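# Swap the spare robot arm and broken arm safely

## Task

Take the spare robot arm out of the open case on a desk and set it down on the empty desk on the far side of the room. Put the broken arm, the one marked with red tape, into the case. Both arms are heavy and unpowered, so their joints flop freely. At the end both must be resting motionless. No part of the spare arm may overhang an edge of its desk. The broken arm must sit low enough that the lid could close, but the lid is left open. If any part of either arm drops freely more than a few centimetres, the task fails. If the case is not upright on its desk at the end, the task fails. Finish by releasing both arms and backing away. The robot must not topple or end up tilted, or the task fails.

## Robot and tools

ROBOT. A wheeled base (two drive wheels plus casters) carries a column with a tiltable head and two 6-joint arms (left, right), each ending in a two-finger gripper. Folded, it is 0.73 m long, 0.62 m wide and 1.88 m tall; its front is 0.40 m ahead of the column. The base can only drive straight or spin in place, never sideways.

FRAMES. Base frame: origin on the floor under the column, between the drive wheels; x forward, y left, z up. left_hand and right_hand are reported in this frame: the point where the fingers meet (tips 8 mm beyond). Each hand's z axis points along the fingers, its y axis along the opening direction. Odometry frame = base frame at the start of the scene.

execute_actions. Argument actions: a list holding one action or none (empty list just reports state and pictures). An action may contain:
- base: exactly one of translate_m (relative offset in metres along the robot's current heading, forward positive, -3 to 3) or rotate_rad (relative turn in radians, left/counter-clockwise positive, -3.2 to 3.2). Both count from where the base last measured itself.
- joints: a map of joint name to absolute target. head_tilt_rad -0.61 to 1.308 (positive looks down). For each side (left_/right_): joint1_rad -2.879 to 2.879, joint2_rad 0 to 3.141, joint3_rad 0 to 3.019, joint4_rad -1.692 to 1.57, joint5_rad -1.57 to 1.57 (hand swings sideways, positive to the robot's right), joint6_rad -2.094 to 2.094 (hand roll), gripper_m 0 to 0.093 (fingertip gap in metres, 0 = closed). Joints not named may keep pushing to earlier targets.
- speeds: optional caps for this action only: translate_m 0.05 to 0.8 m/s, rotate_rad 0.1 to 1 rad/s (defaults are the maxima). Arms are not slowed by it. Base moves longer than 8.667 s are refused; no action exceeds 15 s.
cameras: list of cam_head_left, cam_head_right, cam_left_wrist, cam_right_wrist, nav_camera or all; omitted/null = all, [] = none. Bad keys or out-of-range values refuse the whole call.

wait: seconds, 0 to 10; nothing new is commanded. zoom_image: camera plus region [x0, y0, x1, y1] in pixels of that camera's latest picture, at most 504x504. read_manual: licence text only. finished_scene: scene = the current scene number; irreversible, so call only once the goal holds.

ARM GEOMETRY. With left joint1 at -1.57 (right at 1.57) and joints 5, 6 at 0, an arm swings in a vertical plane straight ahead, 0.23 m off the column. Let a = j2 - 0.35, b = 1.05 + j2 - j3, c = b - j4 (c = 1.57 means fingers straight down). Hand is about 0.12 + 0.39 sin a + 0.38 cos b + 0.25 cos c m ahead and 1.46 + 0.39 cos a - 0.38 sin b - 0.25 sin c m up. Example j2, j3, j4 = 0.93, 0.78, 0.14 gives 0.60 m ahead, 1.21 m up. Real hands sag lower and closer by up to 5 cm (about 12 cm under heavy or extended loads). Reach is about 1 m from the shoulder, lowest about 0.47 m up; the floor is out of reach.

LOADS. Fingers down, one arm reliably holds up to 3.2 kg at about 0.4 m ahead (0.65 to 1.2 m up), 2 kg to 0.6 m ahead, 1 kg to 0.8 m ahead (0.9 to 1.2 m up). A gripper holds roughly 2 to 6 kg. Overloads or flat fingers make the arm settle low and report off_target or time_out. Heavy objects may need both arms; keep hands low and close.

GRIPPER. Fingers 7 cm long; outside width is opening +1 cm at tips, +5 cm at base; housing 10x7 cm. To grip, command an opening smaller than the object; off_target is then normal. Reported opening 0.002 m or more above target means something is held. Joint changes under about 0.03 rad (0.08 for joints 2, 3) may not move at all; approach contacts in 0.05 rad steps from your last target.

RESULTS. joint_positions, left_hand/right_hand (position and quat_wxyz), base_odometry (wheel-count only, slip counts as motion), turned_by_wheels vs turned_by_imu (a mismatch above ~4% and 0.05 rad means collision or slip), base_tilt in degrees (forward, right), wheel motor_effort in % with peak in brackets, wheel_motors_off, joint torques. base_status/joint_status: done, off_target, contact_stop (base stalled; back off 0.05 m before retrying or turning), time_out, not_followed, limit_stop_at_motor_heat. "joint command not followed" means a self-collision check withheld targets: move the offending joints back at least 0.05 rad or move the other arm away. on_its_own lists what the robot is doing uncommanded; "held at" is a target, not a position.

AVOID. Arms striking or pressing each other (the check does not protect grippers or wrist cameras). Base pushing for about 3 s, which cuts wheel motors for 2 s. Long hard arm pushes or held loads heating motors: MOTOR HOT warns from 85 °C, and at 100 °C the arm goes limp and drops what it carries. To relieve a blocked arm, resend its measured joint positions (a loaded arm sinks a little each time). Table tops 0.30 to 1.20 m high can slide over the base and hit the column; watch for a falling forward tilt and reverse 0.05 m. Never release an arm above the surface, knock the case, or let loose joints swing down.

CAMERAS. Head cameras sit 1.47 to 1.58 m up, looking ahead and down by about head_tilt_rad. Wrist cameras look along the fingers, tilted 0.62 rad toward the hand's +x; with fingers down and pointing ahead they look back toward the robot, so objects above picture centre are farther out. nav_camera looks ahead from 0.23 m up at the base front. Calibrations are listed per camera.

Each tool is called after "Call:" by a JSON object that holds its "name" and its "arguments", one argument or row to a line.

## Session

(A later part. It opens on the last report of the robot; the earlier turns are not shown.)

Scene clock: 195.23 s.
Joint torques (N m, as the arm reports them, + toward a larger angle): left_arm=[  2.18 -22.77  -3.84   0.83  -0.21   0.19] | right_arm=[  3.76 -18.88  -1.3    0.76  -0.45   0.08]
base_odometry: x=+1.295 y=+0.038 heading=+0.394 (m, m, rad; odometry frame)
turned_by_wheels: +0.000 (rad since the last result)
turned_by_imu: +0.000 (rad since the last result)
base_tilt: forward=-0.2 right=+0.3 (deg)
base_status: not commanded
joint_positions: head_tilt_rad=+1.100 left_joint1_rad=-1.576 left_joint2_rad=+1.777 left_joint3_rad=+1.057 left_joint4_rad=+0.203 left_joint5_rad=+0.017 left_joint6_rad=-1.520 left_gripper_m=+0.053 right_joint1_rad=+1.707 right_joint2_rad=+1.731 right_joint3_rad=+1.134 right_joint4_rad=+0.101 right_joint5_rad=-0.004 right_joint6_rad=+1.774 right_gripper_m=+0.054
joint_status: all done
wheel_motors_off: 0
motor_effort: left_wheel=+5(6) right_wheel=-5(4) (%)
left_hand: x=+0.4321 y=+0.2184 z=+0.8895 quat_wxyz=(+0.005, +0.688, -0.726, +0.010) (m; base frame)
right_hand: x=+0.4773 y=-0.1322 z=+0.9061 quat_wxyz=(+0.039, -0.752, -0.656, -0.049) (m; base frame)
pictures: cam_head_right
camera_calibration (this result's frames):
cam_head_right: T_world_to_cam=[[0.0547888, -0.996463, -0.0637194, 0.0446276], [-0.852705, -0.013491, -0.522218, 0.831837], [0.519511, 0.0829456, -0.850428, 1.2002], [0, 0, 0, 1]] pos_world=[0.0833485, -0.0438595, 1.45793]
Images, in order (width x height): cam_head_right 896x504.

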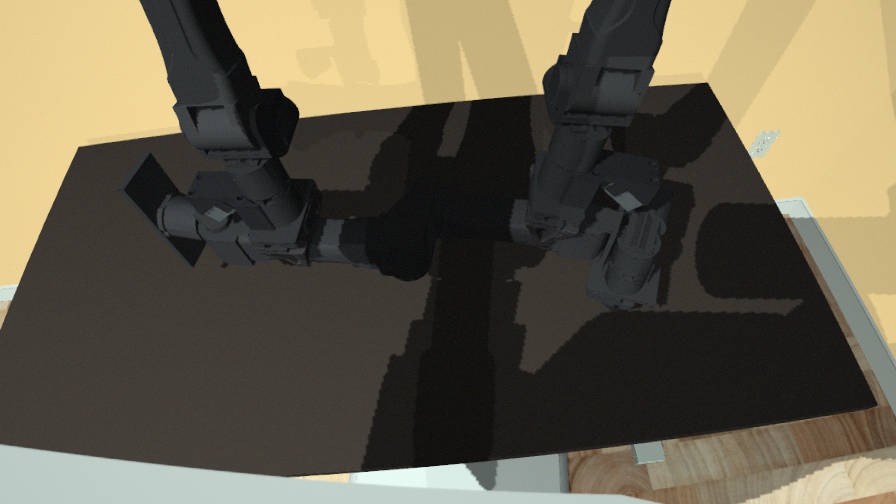

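Contact. Turn left.

Call:
{"name": "execute_actions", "arguments": {
  "actions": [
    {"base":{"rotate_rad":0.16},"speeds":{"rotate_rad":0.1}}
  ],
  "cameras": ["cam_head_right"]
}}

Call:
{"name": "execute_actions", "arguments": {
  "actions": [
    {"base":{"rotate_rad":0.07},"speeds":{"rotate_rad":0.1},"joints":{"left_joint2_rad":1.77,"left_joint3_rad":1.1,"right_joint1_rad":1.72,"right_joint2_rad":1.75,"right_joint3_rad":1.19,"right_joint4_rad":0.13}}
  ],
  "cameras": ["cam_head_right"]
}}

Scene clock: 204.33 s.
Joint torques (N m, as the arm reports them, + toward a larger angle): left_arm=[  1.26 -22.93  -4.09   0.89  -0.11   0.11] | right_arm=[  3.38 -20.04  -1.53   0.73  -0.42   0.04]
base_odometry: x=+1.295 y=+0.038 heading=+0.553 (m, m, rad; odometry frame)
turned_by_wheels: +0.158 (rad since the last result)
turned_by_imu: +0.156 (rad since the last result)
base_tilt: forward=-0.2 right=+0.3 (deg)
base_status: done
joint_positions: head_tilt_rad=+1.100 left_joint1_rad=-1.575 left_joint2_rad=+1.777 left_joint3_rad=+1.057 left_joint4_rad=+0.202 left_joint5_rad=+0.014 left_joint6_rad=-1.514 left_gripper_m=+0.053 right_joint1_rad=+1.707 right_joint2_rad=+1.739 right_joint3_rad=+1.136 right_joint4_rad=+0.101 right_joint5_rad=-0.005 right_joint6_rad=+1.780 right_gripper_m=+0.054
joint_status: not commanded
wheel_motors_off: 0
motor_effort: left_wheel=-1(33) right_wheel=+1(46) (%)
left_hand: x=+0.4317 y=+0.2192 z=+0.8893 quat_wxyz=(+0.004, +0.686, -0.728, +0.008) (m; base frame)
right_hand: x=+0.4743 y=-0.1316 z=+0.9033 quat_wxyz=(+0.042, -0.754, -0.654, -0.047) (m; base frame)
pictures: cam_head_right
camera_calibration (this result's frames):
cam_head_right: T_world_to_cam=[[0.0547888, -0.996463, -0.0637194, 0.0446276], [-0.852705, -0.013491, -0.522218, 0.831837], [0.519511, 0.0829456, -0.850428, 1.2002], [0, 0, 0, 1]] pos_world=[0.0833484, -0.0438595, 1.45793]
Images, in order (width x height): cam_head_right 896x504.

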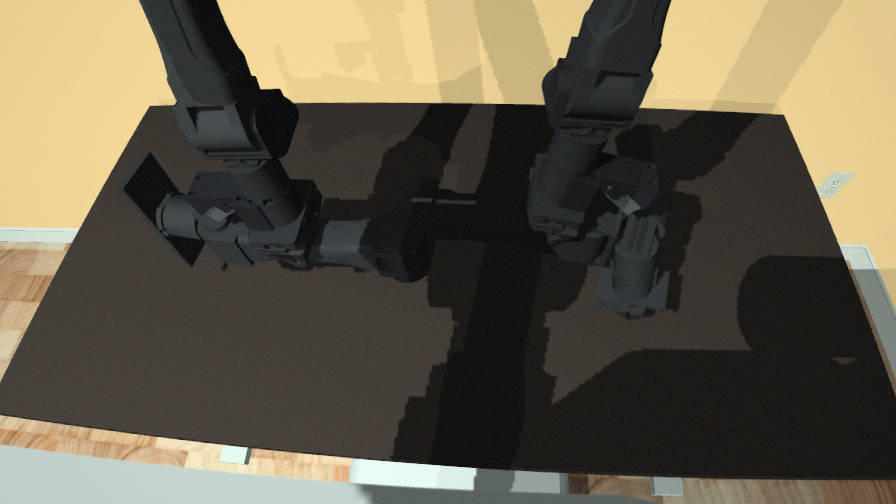

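Scene clock: 205.57 s.
Joint torques (N m, as the arm reports them, + toward a larger angle): left_arm=[  1.08 -22.99  -4.54   0.71   0.22   0.13] | right_arm=[  2.88 -20.54  -2.23   1.05  -0.13   0.03]
base_odometry: x=+1.295 y=+0.038 heading=+0.621 (m, m, rad; odometry frame)
turned_by_wheels: +0.069 (rad since the last result)
turned_by_imu: +0.067 (rad since the last result)
base_tilt: forward=-0.3 right=+0.3 (deg)
base_status: done
joint_positions: head_tilt_rad=+1.100 left_joint1_rad=-1.569 left_joint2_rad=+1.861 left_joint3_rad=+1.132 left_joint4_rad=+0.208 left_joint5_rad=+0.008 left_joint6_rad=-1.511 left_gripper_m=+0.053 right_joint1_rad=+1.708 right_joint2_rad=+1.820 right_joint3_rad=+1.202 right_joint4_rad=+0.116 right_joint5_rad=-0.011 right_joint6_rad=+1.780 right_gripper_m=+0.054
joint_status: all done
wheel_motors_off: 0
motor_effort: left_wheel=-1(50) right_wheel=+0(51) (%)
left_hand: x=+0.4302 y=+0.2244 z=+0.8578 quat_wxyz=(+0.002, +0.686, -0.728, +0.003) (m; base frame)
right_hand: x=+0.4730 y=-0.1268 z=+0.8734 quat_wxyz=(+0.044, -0.754, -0.654, -0.049) (m; base frame)
pictures: cam_head_right
camera_calibration (this result's frames):
cam_head_right: T_world_to_cam=[[0.0547888, -0.996463, -0.0637194, 0.0446276], [-0.852705, -0.013491, -0.522218, 0.831837], [0.519511, 0.0829456, -0.850428, 1.2002], [0, 0, 0, 1]] pos_world=[0.0833485, -0.0438595, 1.45793]
Images, in order (width x height): cam_head_right 896x504.

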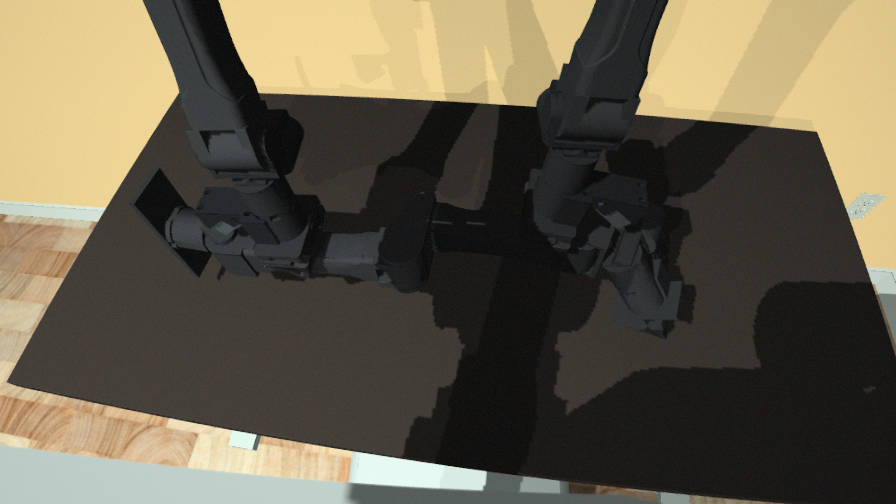

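Call:
{"name": "execute_actions", "arguments": {
  "actions": [
    {"joints":{"left_joint2_rad":1.85,"left_joint3_rad":1.18,"right_joint1_rad":1.71,"right_joint2_rad":1.85,"right_joint3_rad":1.28}}
  ],
  "cameras": []
}}

Call:
{"name": "execute_actions", "arguments": {
  "actions": [
    {"joints":{"left_joint2_rad":1.93,"left_joint3_rad":1.26,"right_joint1_rad":1.70,"right_joint2_rad":1.94,"right_joint3_rad":1.37}}
  ],
  "cameras": []
}}

Call:
{"name": "execute_actions", "arguments": {
  "actions": [
    {"joints":{"left_joint2_rad":2.0,"left_joint3_rad":1.33,"right_joint2_rad":2.02,"right_joint3_rad":1.45}}
  ],
  "cameras": []
}}

Call:
{"name": "execute_actions", "arguments": {
  "actions": [
    {"joints":{"left_joint2_rad":2.07,"left_joint3_rad":1.39,"right_joint2_rad":2.09,"right_joint3_rad":1.51}}
  ],
  "cameras": ["cam_head_right"]
}}

Scene clock: 222.50 s.
Joint torques (N m, as the arm reports them, + toward a larger angle): left_arm=[  1.1  -24.28  -4.36   0.52   0.38   0.05] | right_arm=[  2.79 -20.13  -2.65   0.82   0.02   0.06]
base_odometry: x=+1.295 y=+0.038 heading=+0.621 (m, m, rad; odometry frame)
turned_by_wheels: +0.000 (rad since the last result)
turned_by_imu: -0.002 (rad since the last result)
base_tilt: forward=-0.2 right=+0.3 (deg)
base_status: not commanded
joint_positions: head_tilt_rad=+1.100 left_joint1_rad=-1.568 left_joint2_rad=+1.945 left_joint3_rad=+1.211 left_joint4_rad=+0.209 left_joint5_rad=+0.004 left_joint6_rad=-1.509 left_gripper_m=+0.053 right_joint1_rad=+1.702 right_joint2_rad=+1.922 right_joint3_rad=+1.295 right_joint4_rad=+0.122 right_joint5_rad=-0.014 right_joint6_rad=+1.778 right_gripper_m=+0.054
joint_status: all done
wheel_motors_off: 0
motor_effort: left_wheel=-3(4) right_wheel=+5(5) (%)
left_hand: x=+0.4279 y=+0.2256 z=+0.8259 quat_wxyz=(+0.001, +0.685, -0.728, +0.000) (m; base frame)
right_hand: x=+0.4705 y=-0.1264 z=+0.8343 quat_wxyz=(+0.044, -0.754, -0.654, -0.047) (m; base frame)
pictures: none
No camera images: the call's "cameras" was empty. Leave "cameras" out to get every camera's image.

Scene clock: 223.20 s.
Joint torques (N m, as the arm reports them, + toward a larger angle): left_arm=[  1.22 -22.92  -4.42   0.51   0.44   0.14] | right_arm=[  2.3  -18.78  -1.74   0.77   0.     0.15]
base_odometry: x=+1.295 y=+0.038 heading=+0.621 (m, m, rad; odometry frame)
turned_by_wheels: +0.000 (rad since the last result)
turned_by_imu: +0.000 (rad since the last result)
base_tilt: forward=-0.2 right=+0.3 (deg)
base_status: not commanded
joint_positions: head_tilt_rad=+1.100 left_joint1_rad=-1.567 left_joint2_rad=+2.017 left_joint3_rad=+1.292 left_joint4_rad=+0.211 left_joint5_rad=+0.001 left_joint6_rad=-1.511 left_gripper_m=+0.053 right_joint1_rad=+1.698 right_joint2_rad=+1.993 right_joint3_rad=+1.378 right_joint4_rad=+0.123 right_joint5_rad=-0.014 right_joint6_rad=+1.772 right_gripper_m=+0.053
joint_status: all done
wheel_motors_off: 0
motor_effort: left_wheel=-4(3) right_wheel=+4(6) (%)
left_hand: x=+0.4330 y=+0.2270 z=+0.7977 quat_wxyz=(-0.004, +0.686, -0.727, +0.003) (m; base frame)
right_hand: x=+0.4766 y=-0.1254 z=+0.8063 quat_wxyz=(+0.039, -0.753, -0.655, -0.051) (m; base frame)
pictures: none
No camera images: the call's "cameras" was empty. Leave "cameras" out to get every camera's image.

Scene clock: 223.93 s.
Joint torques (N m, as the arm reports them, + toward a larger angle): left_arm=[  0.88 -20.27  -2.52   0.39   0.65   0.02] | right_arm=[  2.87 -18.72  -3.14   0.58   0.07   0.14]
base_odometry: x=+1.295 y=+0.038 heading=+0.621 (m, m, rad; odometry frame)
turned_by_wheels: +0.000 (rad since the last result)
turned_by_imu: +0.000 (rad since the last result)
base_tilt: forward=-0.3 right=+0.3 (deg)
base_status: not commanded
joint_positions: head_tilt_rad=+1.100 left_joint1_rad=-1.567 left_joint2_rad=+2.053 left_joint3_rad=+1.342 left_joint4_rad=+0.210 left_joint5_rad=-0.003 left_joint6_rad=-1.506 left_gripper_m=+0.053 right_joint1_rad=+1.695 right_joint2_rad=+2.077 right_joint3_rad=+1.473 right_joint4_rad=+0.129 right_joint5_rad=-0.016 right_joint6_rad=+1.771 right_gripper_m=+0.053
joint_status: all done
wheel_motors_off: 0
motor_effort: left_wheel=-2(3) right_wheel=+4(5) (%)
left_hand: x=+0.4397 y=+0.2281 z=+0.7829 quat_wxyz=(-0.011, +0.684, -0.729, +0.006) (m; base frame)
right_hand: x=+0.4814 y=-0.1241 z=+0.7741 quat_wxyz=(+0.033, -0.753, -0.654, -0.058) (m; base frame)
pictures: none
No camera images: the call's "cameras" was empty. Leave "cameras" out to get every camera's image.

Scene clock: 224.53 s.
Joint torques (N m, as the arm reports them, + toward a larger angle): left_arm=[  1.15 -13.81   1.91   0.81   0.61   0.08] | right_arm=[  2.59 -14.42   1.87   0.51   0.     0.12]
base_odometry: x=+1.295 y=+0.038 heading=+0.621 (m, m, rad; odometry frame)
turned_by_wheels: +0.000 (rad since the last result)
turned_by_imu: +0.000 (rad since the last result)
base_tilt: forward=-0.3 right=+0.3 (deg)
base_status: not commanded
joint_positions: head_tilt_rad=+1.100 left_joint1_rad=-1.567 left_joint2_rad=+2.058 left_joint3_rad=+1.349 left_joint4_rad=+0.205 left_joint5_rad=-0.002 left_joint6_rad=-1.506 left_gripper_m=+0.053 right_joint1_rad=+1.695 right_joint2_rad=+2.083 right_joint3_rad=+1.479 right_joint4_rad=+0.129 right_joint5_rad=-0.015 right_joint6_rad=+1.771 right_gripper_m=+0.053
joint_status: all done
wheel_motors_off: 0
motor_effort: left_wheel=-2(4) right_wheel=+9(7) (%)
left_hand: x=+0.4396 y=+0.2279 z=+0.7810 quat_wxyz=(-0.009, +0.684, -0.729, +0.005) (m; base frame)
right_hand: x=+0.4815 y=-0.1239 z=+0.7719 quat_wxyz=(+0.033, -0.753, -0.654, -0.058) (m; base frame)
pictures: cam_head_right
camera_calibration (this result's frames):
cam_head_right: T_world_to_cam=[[0.0547888, -0.996463, -0.0637194, 0.0446276], [-0.852705, -0.013491, -0.522218, 0.831837], [0.519511, 0.0829456, -0.850428, 1.2002], [0, 0, 0, 1]] pos_world=[0.0833485, -0.0438595, 1.45793]
Images, in order (width x height): cam_head_right 896x504.

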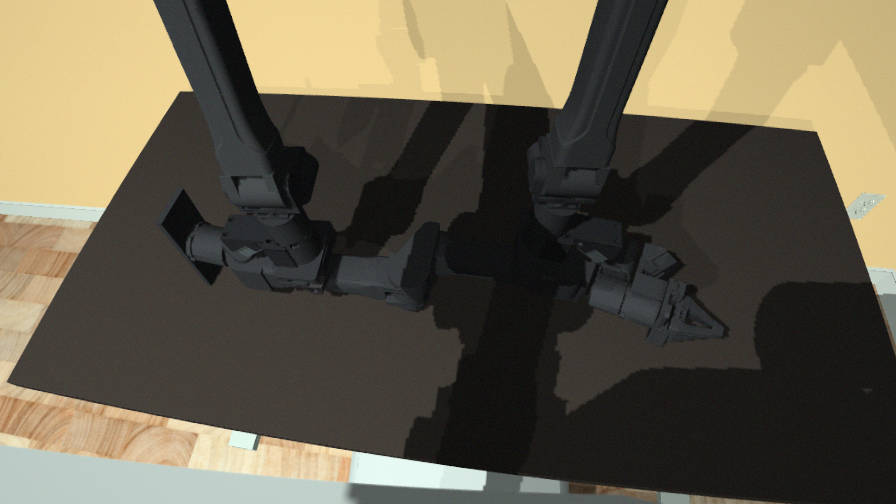

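Call:
{"name": "execute_actions", "arguments": {
  "actions": [
    {"joints":{"left_joint3_rad":1.35,"right_joint3_rad":1.48,"left_gripper_m":0.093,"right_gripper_m":0.093}}
  ],
  "cameras": []
}}

Call:
{"name": "execute_actions", "arguments": {
  "actions": [
    {"joints":{"left_joint2_rad":1.8,"left_joint3_rad":1.12,"right_joint2_rad":1.8,"right_joint3_rad":1.22}}
  ],
  "cameras": []
}}

Call:
{"name": "execute_actions", "arguments": {
  "actions": [
    {"base":{"translate_m":-1.3},"joints":{"head_tilt_rad":0.7,"left_joint2_rad":0.87,"left_joint3_rad":0.63,"left_joint4_rad":-0.28,"right_joint1_rad":1.57,"right_joint2_rad":0.87,"right_joint3_rad":0.63,"right_joint4_rad":-0.28}}
  ],
  "cameras": ["cam_head_left"]
}}

Call:
{"name": "execute_actions", "arguments": {
  "actions": [
    {"base":{"rotate_rad":1.52}}
  ],
  "cameras": ["cam_head_left"]
}}

Scene clock: 237.53 s.
Joint torques (N m, as the arm reports them, + toward a larger angle): left_arm=[  1.55 -14.21  -1.23   0.74   0.17   0.03] | right_arm=[  3.   -13.91  -0.92   0.61   0.02   0.17]
base_odometry: x=+1.295 y=+0.038 heading=+0.621 (m, m, rad; odometry frame)
turned_by_wheels: +0.000 (rad since the last result)
turned_by_imu: -0.001 (rad since the last result)
base_tilt: forward=-0.3 right=+0.3 (deg)
base_status: not commanded
joint_positions: head_tilt_rad=+1.100 left_joint1_rad=-1.567 left_joint2_rad=+2.058 left_joint3_rad=+1.347 left_joint4_rad=+0.205 left_joint5_rad=+0.009 left_joint6_rad=-1.500 left_gripper_m=+0.093 right_joint1_rad=+1.695 right_joint2_rad=+2.083 right_joint3_rad=+1.478 right_joint4_rad=+0.129 right_joint5_rad=-0.015 right_joint6_rad=+1.771 right_gripper_m=+0.093
joint_status: all done
wheel_motors_off: 0
motor_effort: left_wheel=-3(3) right_wheel=+7(7) (%)
left_hand: x=+0.4382 y=+0.2260 z=+0.7811 quat_wxyz=(-0.005, +0.682, -0.731, +0.008) (m; base frame)
right_hand: x=+0.4806 y=-0.1236 z=+0.7720 quat_wxyz=(+0.033, -0.753, -0.654, -0.057) (m; base frame)
pictures: none
No camera images: the call's "cameras" was empty. Leave "cameras" out to get every camera's image.

Scene clock: 238.63 s.
Joint torques (N m, as the arm reports them, + toward a larger angle): left_arm=[  1.18 -13.79  -1.27   0.56   0.13   0.  ] | right_arm=[  1.93 -14.94  -0.68   0.43   0.04   0.13]
base_odometry: x=+1.295 y=+0.038 heading=+0.621 (m, m, rad; odometry frame)
turned_by_wheels: +0.000 (rad since the last result)
turned_by_imu: +0.000 (rad since the last result)
base_tilt: forward=-0.2 right=+0.3 (deg)
base_status: not commanded
joint_positions: head_tilt_rad=+1.100 left_joint1_rad=-1.567 left_joint2_rad=+1.784 left_joint3_rad=+1.124 left_joint4_rad=+0.209 left_joint5_rad=+0.009 left_joint6_rad=-1.499 left_gripper_m=+0.093 right_joint1_rad=+1.695 right_joint2_rad=+1.787 right_joint3_rad=+1.223 right_joint4_rad=+0.131 right_joint5_rad=-0.015 right_joint6_rad=+1.771 right_gripper_m=+0.093
joint_status: all done
wheel_motors_off: 0
motor_effort: left_wheel=-4(4) right_wheel=+4(7) (%)
left_hand: x=+0.4715 y=+0.2256 z=+0.8836 quat_wxyz=(-0.025, +0.681, -0.731, +0.027) (m; base frame)
right_hand: x=+0.5092 y=-0.1341 z=+0.8844 quat_wxyz=(+0.020, -0.753, -0.653, -0.074) (m; base frame)
pictures: none
No camera images: the call's "cameras" was empty. Leave "cameras" out to get every camera's image.

Scene clock: 242.33 s.
Joint torques (N m, as the arm reports them, + toward a larger angle): left_arm=[  0.95 -11.38   2.63   0.45   0.13   0.02] | right_arm=[ -0.31 -11.14   2.5    0.01   0.14   0.12]
base_odometry: x=+0.238 y=-0.719 heading=+0.621 (m, m, rad; odometry frame)
turned_by_wheels: +0.000 (rad since the last result)
turned_by_imu: +0.002 (rad since the last result)
base_tilt: forward=-0.3 right=+0.3 (deg)
base_status: done
joint_positions: head_tilt_rad=+0.716 left_joint1_rad=-1.567 left_joint2_rad=+0.870 left_joint3_rad=+0.628 left_joint4_rad=-0.276 left_joint5_rad=+0.010 left_joint6_rad=-1.498 left_gripper_m=+0.093 right_joint1_rad=+1.568 right_joint2_rad=+0.876 right_joint3_rad=+0.626 right_joint4_rad=-0.269 right_joint5_rad=-0.016 right_joint6_rad=+1.771 right_gripper_m=+0.093
joint_status: all done
wheel_motors_off: 0
motor_effort: left_wheel=+0(69) right_wheel=-2(56) (%)
left_hand: x=+0.4239 y=+0.2245 z=+1.1765 quat_wxyz=(+0.000, +0.682, -0.732, +0.004) (m; base frame)
right_hand: x=+0.4229 y=-0.2238 z=+1.1747 quat_wxyz=(+0.004, -0.775, -0.632, -0.006) (m; base frame)
pictures: cam_head_left
camera_calibration (this result's frames):
cam_head_left: T_world_to_cam=[[0.0689804, -0.997613, -0.00319808, 0.0252317], [-0.580619, -0.0375399, -0.813309, 1.27047], [0.811248, 0.0579592, -0.581823, 0.774039], [0, 0, 0, 1]] pos_world=[0.107983, 0.0280022, 1.48372]
Images, in order (width x height): cam_head_left 896x504.

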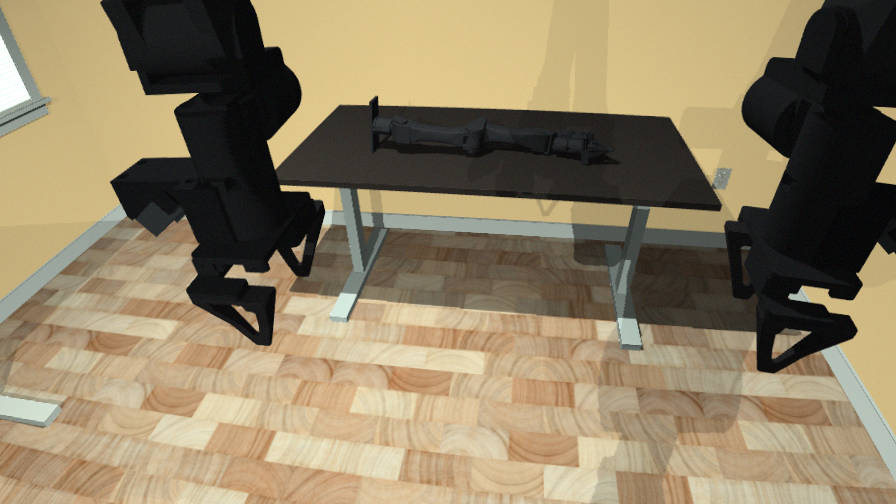

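Scene clock: 245.17 s.
Joint torques (N m, as the arm reports them, + toward a larger angle): left_arm=[  0.9  -10.93   2.8    0.27   0.08  -0.01] | right_arm=[ -0.04 -11.09   2.64  -0.11   0.13   0.14]
base_odometry: x=+0.238 y=-0.719 heading=+2.141 (m, m, rad; odometry frame)
turned_by_wheels: +1.519 (rad since the last result)
turned_by_imu: +1.523 (rad since the last result)
base_tilt: forward=-0.2 right=+0.3 (deg)
base_status: done
joint_positions: head_tilt_rad=+0.716 left_joint1_rad=-1.567 left_joint2_rad=+0.870 left_joint3_rad=+0.628 left_joint4_rad=-0.276 left_joint5_rad=+0.010 left_joint6_rad=-1.498 left_gripper_m=+0.093 right_joint1_rad=+1.568 right_joint2_rad=+0.876 right_joint3_rad=+0.626 right_joint4_rad=-0.269 right_joint5_rad=-0.016 right_joint6_rad=+1.771 right_gripper_m=+0.093
joint_status: not commanded
wheel_motors_off: 0
motor_effort: left_wheel=-4(42) right_wheel=+4(55) (%)
left_hand: x=+0.4239 y=+0.2244 z=+1.1765 quat_wxyz=(+0.000, +0.682, -0.732, +0.004) (m; base frame)
right_hand: x=+0.4229 y=-0.2238 z=+1.1747 quat_wxyz=(+0.004, -0.775, -0.632, -0.006) (m; base frame)
pictures: cam_head_left
camera_calibration (this result's frames):
cam_head_left: T_world_to_cam=[[0.0689804, -0.997613, -0.00319807, 0.0252317], [-0.580619, -0.0375399, -0.813309, 1.27047], [0.811248, 0.0579592, -0.581823, 0.774039], [0, 0, 0, 1]] pos_world=[0.107983, 0.0280022, 1.48372]
Images, in order (width x height): cam_head_left 896x504.

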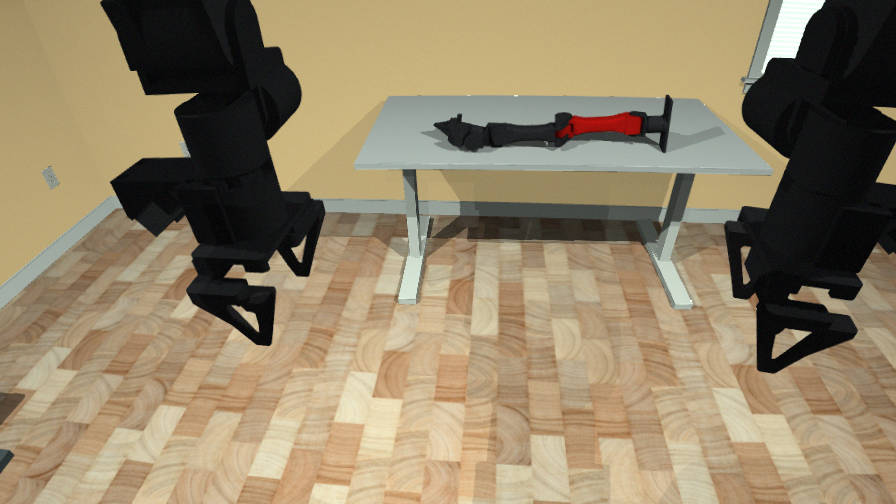

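Call:
{"name": "execute_actions", "arguments": {
  "actions": [
    {"base":{"rotate_rad":-0.29}}
  ],
  "cameras": []
}}

Call:
{"name": "execute_actions", "arguments": {
  "actions": [
    {"base":{"translate_m":1.0}}
  ],
  "cameras": []
}}

Call:
{"name": "execute_actions", "arguments": {
  "actions": [
    {"base":{"rotate_rad":0.32}}
  ],
  "cameras": []
}}

Call:
{"name": "execute_actions", "arguments": {
  "actions": [
    {"base":{"translate_m":0.5},"joints":{"head_tilt_rad":1.1}}
  ],
  "cameras": ["cam_head_left"]
}}

Scene clock: 257.43 s.
Joint torques (N m, as the arm reports them, + toward a larger angle): left_arm=[  1.27 -10.81   2.59   0.28   0.07   0.01] | right_arm=[ -0.15 -10.77   2.69  -0.07   0.16   0.12]
base_odometry: x=+0.238 y=-0.719 heading=+1.851 (m, m, rad; odometry frame)
turned_by_wheels: -0.289 (rad since the last result)
turned_by_imu: -0.293 (rad since the last result)
base_tilt: forward=-0.2 right=+0.3 (deg)
base_status: done
joint_positions: head_tilt_rad=+0.716 left_joint1_rad=-1.567 left_joint2_rad=+0.870 left_joint3_rad=+0.628 left_joint4_rad=-0.276 left_joint5_rad=+0.010 left_joint6_rad=-1.498 left_gripper_m=+0.093 right_joint1_rad=+1.568 right_joint2_rad=+0.876 right_joint3_rad=+0.626 right_joint4_rad=-0.269 right_joint5_rad=-0.016 right_joint6_rad=+1.771 right_gripper_m=+0.093
joint_status: not commanded
wheel_motors_off: 0
motor_effort: left_wheel=+4(21) right_wheel=-5(24) (%)
left_hand: x=+0.4239 y=+0.2244 z=+1.1765 quat_wxyz=(+0.000, +0.682, -0.732, +0.004) (m; base frame)
right_hand: x=+0.4229 y=-0.2238 z=+1.1747 quat_wxyz=(+0.004, -0.775, -0.632, -0.006) (m; base frame)
pictures: none
No camera images: the call's "cameras" was empty. Leave "cameras" out to get every camera's image.

Scene clock: 260.73 s.
Joint torques (N m, as the arm reports them, + toward a larger angle): left_arm=[  0.96 -11.19   2.63   0.23   0.06  -0.02] | right_arm=[ -0.37 -11.01   2.33  -0.03   0.12   0.12]
base_odometry: x=-0.039 y=+0.242 heading=+1.852 (m, m, rad; odometry frame)
turned_by_wheels: +0.001 (rad since the last result)
turned_by_imu: -0.003 (rad since the last result)
base_tilt: forward=-0.2 right=+0.3 (deg)
base_status: done
joint_positions: head_tilt_rad=+0.716 left_joint1_rad=-1.567 left_joint2_rad=+0.870 left_joint3_rad=+0.630 left_joint4_rad=-0.277 left_joint5_rad=+0.010 left_joint6_rad=-1.498 left_gripper_m=+0.093 right_joint1_rad=+1.568 right_joint2_rad=+0.876 right_joint3_rad=+0.629 right_joint4_rad=-0.269 right_joint5_rad=-0.016 right_joint6_rad=+1.771 right_gripper_m=+0.093
joint_status: not commanded
wheel_motors_off: 0
motor_effort: left_wheel=+1(60) right_wheel=-2(59) (%)
left_hand: x=+0.4249 y=+0.2244 z=+1.1767 quat_wxyz=(+0.000, +0.682, -0.732, +0.005) (m; base frame)
right_hand: x=+0.4246 y=-0.2238 z=+1.1750 quat_wxyz=(+0.003, -0.775, -0.632, -0.007) (m; base frame)
pictures: none
No camera images: the call's "cameras" was empty. Leave "cameras" out to get every camera's image.

Scene clock: 262.27 s.
Joint torques (N m, as the arm reports them, + toward a larger angle): left_arm=[  1.68 -10.59   2.51   0.45   0.08   0.  ] | right_arm=[  0.37 -11.2    2.52   0.14   0.18   0.14]
base_odometry: x=-0.039 y=+0.242 heading=+2.171 (m, m, rad; odometry frame)
turned_by_wheels: +0.319 (rad since the last result)
turned_by_imu: +0.318 (rad since the last result)
base_tilt: forward=-0.3 right=+0.3 (deg)
base_status: done
joint_positions: head_tilt_rad=+0.716 left_joint1_rad=-1.567 left_joint2_rad=+0.870 left_joint3_rad=+0.630 left_joint4_rad=-0.277 left_joint5_rad=+0.010 left_joint6_rad=-1.498 left_gripper_m=+0.093 right_joint1_rad=+1.568 right_joint2_rad=+0.876 right_joint3_rad=+0.629 right_joint4_rad=-0.269 right_joint5_rad=-0.016 right_joint6_rad=+1.771 right_gripper_m=+0.093
joint_status: not commanded
wheel_motors_off: 0
motor_effort: left_wheel=-3(45) right_wheel=+3(38) (%)
left_hand: x=+0.4249 y=+0.2244 z=+1.1767 quat_wxyz=(+0.000, +0.682, -0.732, +0.005) (m; base frame)
right_hand: x=+0.4246 y=-0.2238 z=+1.1750 quat_wxyz=(+0.003, -0.775, -0.632, -0.007) (m; base frame)
pictures: none
No camera images: the call's "cameras" was empty. Leave "cameras" out to get every camera's image.

Scene clock: 264.83 s.
Joint torques (N m, as the arm reports them, + toward a larger angle): left_arm=[  0.96 -11.25   2.61   0.58   0.1    0.  ] | right_arm=[ -0.43 -10.79   2.72  -0.01   0.14   0.14]
base_odometry: x=-0.322 y=+0.655 heading=+2.171 (m, m, rad; odometry frame)
turned_by_wheels: +0.000 (rad since the last result)
turned_by_imu: -0.002 (rad since the last result)
base_tilt: forward=-0.3 right=+0.2 (deg)
base_status: done
joint_positions: head_tilt_rad=+1.099 left_joint1_rad=-1.567 left_joint2_rad=+0.870 left_joint3_rad=+0.629 left_joint4_rad=-0.277 left_joint5_rad=+0.010 left_joint6_rad=-1.498 left_gripper_m=+0.093 right_joint1_rad=+1.568 right_joint2_rad=+0.876 right_joint3_rad=+0.629 right_joint4_rad=-0.269 right_joint5_rad=-0.016 right_joint6_rad=+1.771 right_gripper_m=+0.093
joint_status: all done
wheel_motors_off: 0
motor_effort: left_wheel=+1(49) right_wheel=-2(60) (%)
left_hand: x=+0.4244 y=+0.2244 z=+1.1766 quat_wxyz=(+0.000, +0.682, -0.732, +0.004) (m; base frame)
right_hand: x=+0.4243 y=-0.2238 z=+1.1749 quat_wxyz=(+0.003, -0.775, -0.632, -0.007) (m; base frame)
pictures: cam_head_left
camera_calibration (this result's frames):
cam_head_left: T_world_to_cam=[[0.0627734, -0.997613, -0.0287752, 0.0649309], [-0.842751, -0.0375399, -0.536993, 0.858052], [0.534631, 0.0579592, -0.843096, 1.19023], [0, 0, 0, 1]] pos_world=[0.0827145, 0.0280022, 1.46611]
Images, in order (width x height): cam_head_left 896x504.

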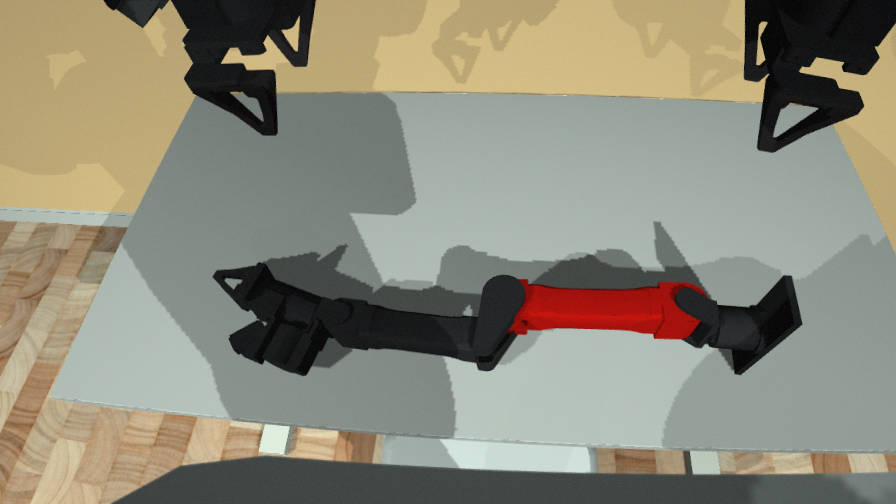

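Call:
{"name": "execute_actions", "arguments": {
  "actions": [
    {"base":{"translate_m":-0.05},"joints":{"left_joint1_rad":-1.65,"left_joint2_rad":1.8,"left_joint3_rad":1.06,"left_joint4_rad":0.22,"left_joint6_rad":-1.5,"right_joint1_rad":1.59,"right_joint2_rad":1.79,"right_joint3_rad":1.15,"right_joint4_rad":0.13,"right_joint6_rad":1.63}}
  ],
  "cameras": ["cam_head_left","cam_left_wrist","cam_right_wrist"]
}}

Scene clock: 278.83 s.
Joint torques (N m, as the arm reports them, + toward a larger angle): left_arm=[  0.12 -15.39  -1.47   0.5    0.11  -0.07] | right_arm=[  0.28 -15.43  -1.45   0.56   0.17   0.05]
base_odometry: x=-0.294 y=+0.614 heading=+2.171 (m, m, rad; odometry frame)
turned_by_wheels: +0.000 (rad since the last result)
turned_by_imu: -0.002 (rad since the last result)
base_tilt: forward=-0.3 right=+0.3 (deg)
base_status: done
joint_positions: head_tilt_rad=+1.100 left_joint1_rad=-1.650 left_joint2_rad=+1.816 left_joint3_rad=+1.056 left_joint4_rad=+0.216 left_joint5_rad=+0.011 left_joint6_rad=-1.500 left_gripper_m=+0.093 right_joint1_rad=+1.585 right_joint2_rad=+1.812 right_joint3_rad=+1.149 right_joint4_rad=+0.128 right_joint5_rad=-0.016 right_joint6_rad=+1.643 right_gripper_m=+0.093
joint_status: all done
wheel_motors_off: 0
motor_effort: left_wheel=+1(35) right_wheel=+0(41) (%)
left_hand: x=+0.4110 y=+0.1699 z=+0.8796 quat_wxyz=(+0.034, +0.666, -0.745, +0.022) (m; base frame)
right_hand: x=+0.4503 y=-0.2127 z=+0.8724 quat_wxyz=(+0.014, -0.729, -0.684, -0.005) (m; base frame)
pictures: cam_head_left, cam_left_wrist, cam_right_wrist
camera_calibration (this result's frames):
cam_head_left: T_world_to_cam=[[0.0627561, -0.997613, -0.0288129, 0.0649898], [-0.843074, -0.0375399, -0.536486, 0.857288], [0.534124, 0.0579592, -0.843417, 1.19075], [0, 0, 0, 1]] pos_world=[0.0826701, 0.0280022, 1.46609]
cam_left_wrist: T_world_to_cam=[[0.993853, -0.110043, 0.0120981, -0.409872], [-0.0925097, -0.765496, 0.636756, -0.386864], [-0.0608096, -0.633961, -0.77097, 0.936054], [0, 0, 0, 1]] pos_world=[0.428485, 0.252176, 0.972966]
cam_right_wrist: T_world_to_cam=[[-0.997784, 0.063682, 0.0192724, 0.445484], [0.0624145, 0.795529, 0.602692, -0.377086], [0.0230489, 0.60256, -0.797741, 0.938934], [0, 0, 0, 1]] pos_world=[0.446391, -0.294151, 0.967707]
Images, in order (width x height): cam_head_left 896x504, cam_left_wrist 896x504, cam_right_wrist 896x504.

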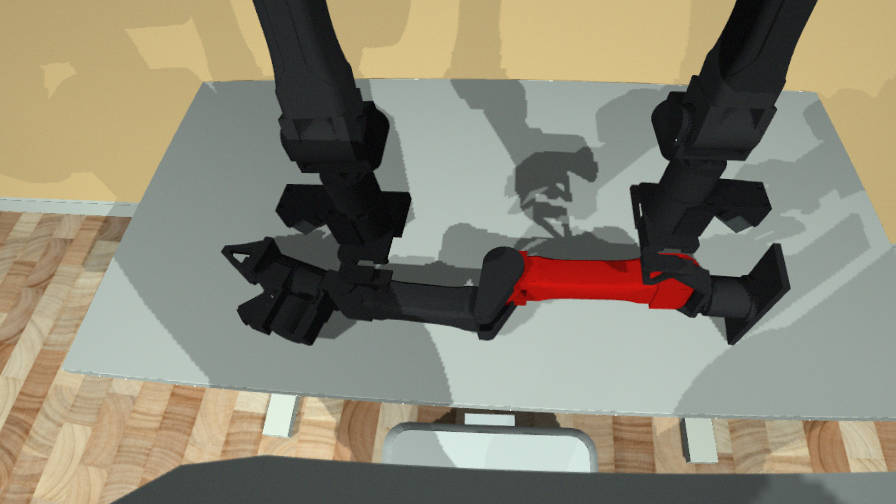

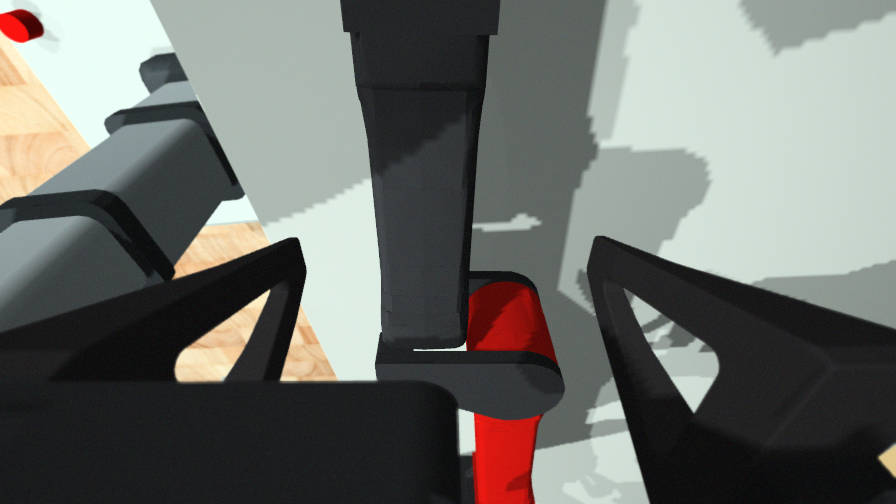

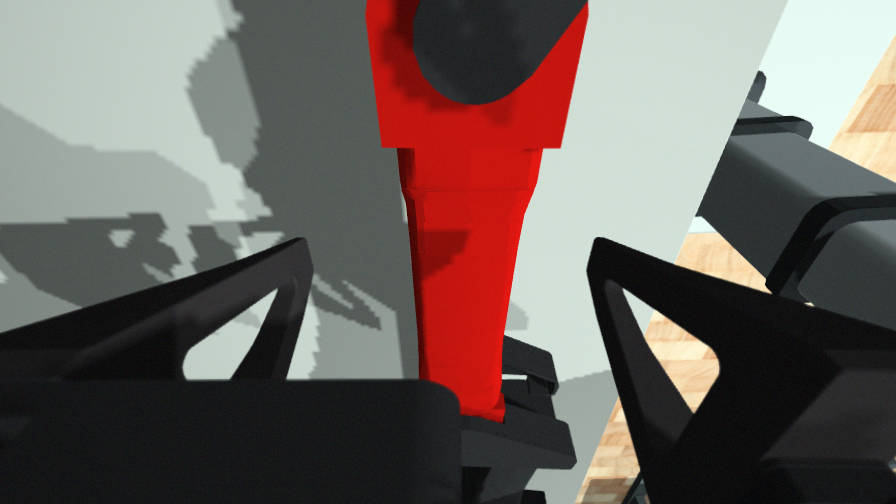

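Call:
{"name": "execute_actions", "arguments": {
  "actions": [
    {"base":{"translate_m":-0.025},"joints":{"left_joint1_rad":-1.61,"left_joint2_rad":1.9,"left_joint3_rad":1.14,"right_joint1_rad":1.625,"right_joint2_rad":1.88,"right_joint3_rad":1.21,"right_joint6_rad":1.67}}
  ],
  "cameras": []
}}

Call:
{"name": "execute_actions", "arguments": {
  "actions": [
    {"joints":{"left_joint2_rad":2.0,"left_joint3_rad":1.24,"right_joint2_rad":1.98,"right_joint3_rad":1.31}}
  ],
  "cameras": []
}}

Call:
{"name": "execute_actions", "arguments": {
  "actions": [
    {"joints":{"left_joint2_rad":2.1,"left_joint3_rad":1.35,"right_joint2_rad":2.07,"right_joint3_rad":1.42}}
  ],
  "cameras": ["cam_left_wrist","cam_right_wrist"]
}}

Scene clock: 289.43 s.
Joint torques (N m, as the arm reports them, + toward a larger angle): left_arm=[  0.88 -14.46  -2.05   0.47   0.11  -0.07] | right_arm=[  0.73 -13.81  -1.47   0.49   0.11   0.21]
base_odometry: x=-0.280 y=+0.593 heading=+2.171 (m, m, rad; odometry frame)
turned_by_wheels: +0.000 (rad since the last result)
turned_by_imu: -0.002 (rad since the last result)
base_tilt: forward=-0.3 right=+0.4 (deg)
base_status: done
joint_positions: head_tilt_rad=+1.101 left_joint1_rad=-1.613 left_joint2_rad=+1.896 left_joint3_rad=+1.139 left_joint4_rad=+0.219 left_joint5_rad=+0.011 left_joint6_rad=-1.500 left_gripper_m=+0.093 right_joint1_rad=+1.629 right_joint2_rad=+1.866 right_joint3_rad=+1.210 right_joint4_rad=+0.128 right_joint5_rad=-0.016 right_joint6_rad=+1.663 right_gripper_m=+0.093
joint_status: all done
wheel_motors_off: 0
motor_effort: left_wheel=-1(35) right_wheel=-1(41) (%)
left_hand: x=+0.4165 y=+0.1930 z=+0.8473 quat_wxyz=(+0.021, +0.674, -0.739, +0.013) (m; base frame)
right_hand: x=+0.4554 y=-0.1814 z=+0.8523 quat_wxyz=(+0.026, -0.729, -0.684, -0.020) (m; base frame)
pictures: none
No camera images: the call's "cameras" was empty. Leave "cameras" out to get every camera's image.

Scene clock: 290.23 s.
Joint torques (N m, as the arm reports them, + toward a larger angle): left_arm=[  0.66 -13.58  -2.18   0.59   0.09  -0.09] | right_arm=[  0.73 -13.29  -1.69   0.31   0.12   0.19]
base_odometry: x=-0.280 y=+0.593 heading=+2.171 (m, m, rad; odometry frame)
turned_by_wheels: +0.000 (rad since the last result)
turned_by_imu: +0.000 (rad since the last result)
base_tilt: forward=-0.3 right=+0.3 (deg)
base_status: not commanded
joint_positions: head_tilt_rad=+1.101 left_joint1_rad=-1.613 left_joint2_rad=+1.992 left_joint3_rad=+1.244 left_joint4_rad=+0.219 left_joint5_rad=+0.011 left_joint6_rad=-1.500 left_gripper_m=+0.093 right_joint1_rad=+1.629 right_joint2_rad=+1.965 right_joint3_rad=+1.311 right_joint4_rad=+0.128 right_joint5_rad=-0.016 right_joint6_rad=+1.663 right_gripper_m=+0.093
joint_status: all done
wheel_motors_off: 0
motor_effort: left_wheel=+0(1) right_wheel=+0(2) (%)
left_hand: x=+0.4212 y=+0.1915 z=+0.8097 quat_wxyz=(+0.018, +0.674, -0.739, +0.016) (m; base frame)
right_hand: x=+0.4568 y=-0.1795 z=+0.8143 quat_wxyz=(+0.025, -0.729, -0.684, -0.021) (m; base frame)
pictures: none
No camera images: the call's "cameras" was empty. Leave "cameras" out to get every camera's image.

Scene clock: 291.00 s.
Joint torques (N m, as the arm reports them, + toward a larger angle): left_arm=[  0.58 -13.88  -2.07   0.36   0.08  -0.11] | right_arm=[  0.56 -13.95  -1.17   0.44   0.13   0.15]
base_odometry: x=-0.280 y=+0.593 heading=+2.171 (m, m, rad; odometry frame)
turned_by_wheels: +0.000 (rad since the last result)
turned_by_imu: +0.000 (rad since the last result)
base_tilt: forward=-0.3 right=+0.3 (deg)
base_status: not commanded
joint_positions: head_tilt_rad=+1.101 left_joint1_rad=-1.613 left_joint2_rad=+2.093 left_joint3_rad=+1.352 left_joint4_rad=+0.219 left_joint5_rad=+0.011 left_joint6_rad=-1.500 left_gripper_m=+0.093 right_joint1_rad=+1.629 right_joint2_rad=+2.054 right_joint3_rad=+1.421 right_joint4_rad=+0.128 right_joint5_rad=-0.016 right_joint6_rad=+1.663 right_gripper_m=+0.093
joint_status: all done
wheel_motors_off: 0
motor_effort: left_wheel=+0(0) right_wheel=-1(1) (%)
left_hand: x=+0.4202 y=+0.1901 z=+0.7705 quat_wxyz=(+0.016, +0.674, -0.739, +0.018) (m; base frame)
right_hand: x=+0.4675 y=-0.1774 z=+0.7794 quat_wxyz=(+0.018, -0.729, -0.684, -0.029) (m; base frame)
pictures: cam_left_wrist, cam_right_wrist
camera_calibration (this result's frames):
cam_left_wrist: T_world_to_cam=[[0.995339, -0.0913368, 0.0309419, -0.43419], [-0.091169, -0.786647, 0.610634, -0.277466], [-0.031433, -0.610609, -0.791308, 0.864192], [0, 0, 0, 1]] pos_world=[0.434034, 0.269758, 0.866707]
cam_right_wrist: T_world_to_cam=[[-0.997963, 0.0632783, -0.0081484, 0.483503], [0.0437623, 0.771854, 0.634292, -0.370302], [0.0464263, 0.632643, -0.773051, 0.818303], [0, 0, 0, 1]] pos_world=[0.460732, -0.26247, 0.871409]
Images, in order (width x height): cam_left_wrist 896x504, cam_right_wrist 896x504.

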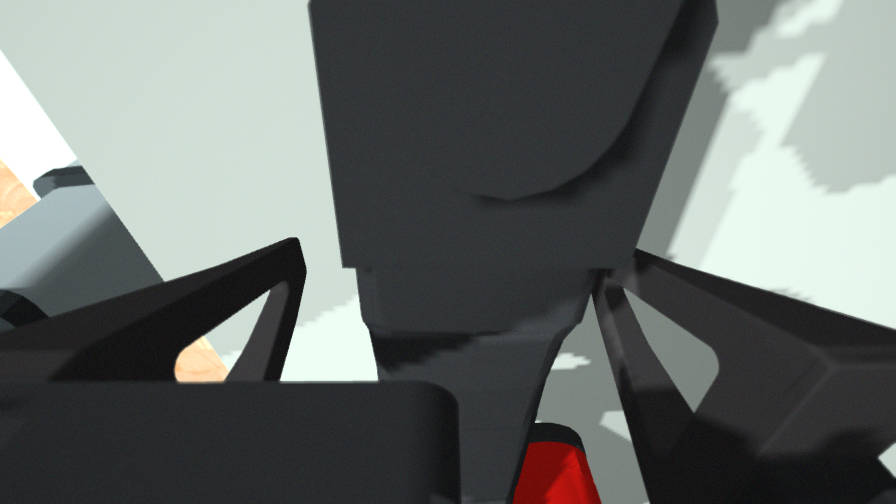

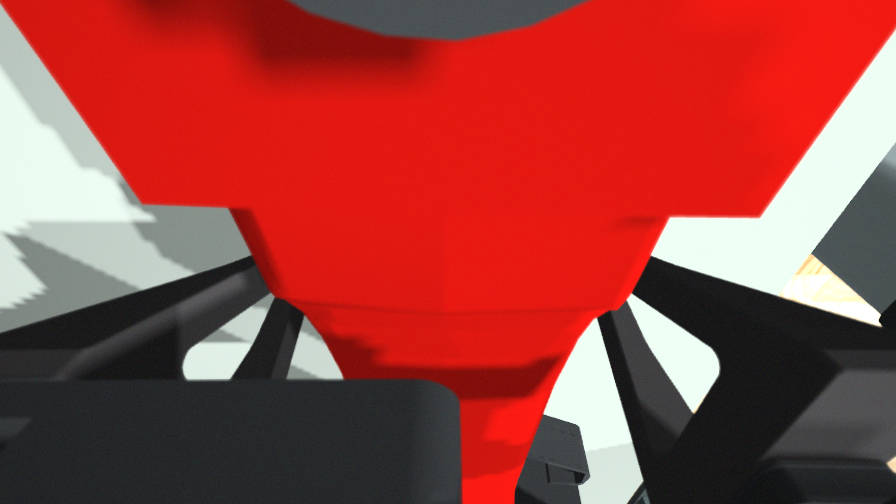

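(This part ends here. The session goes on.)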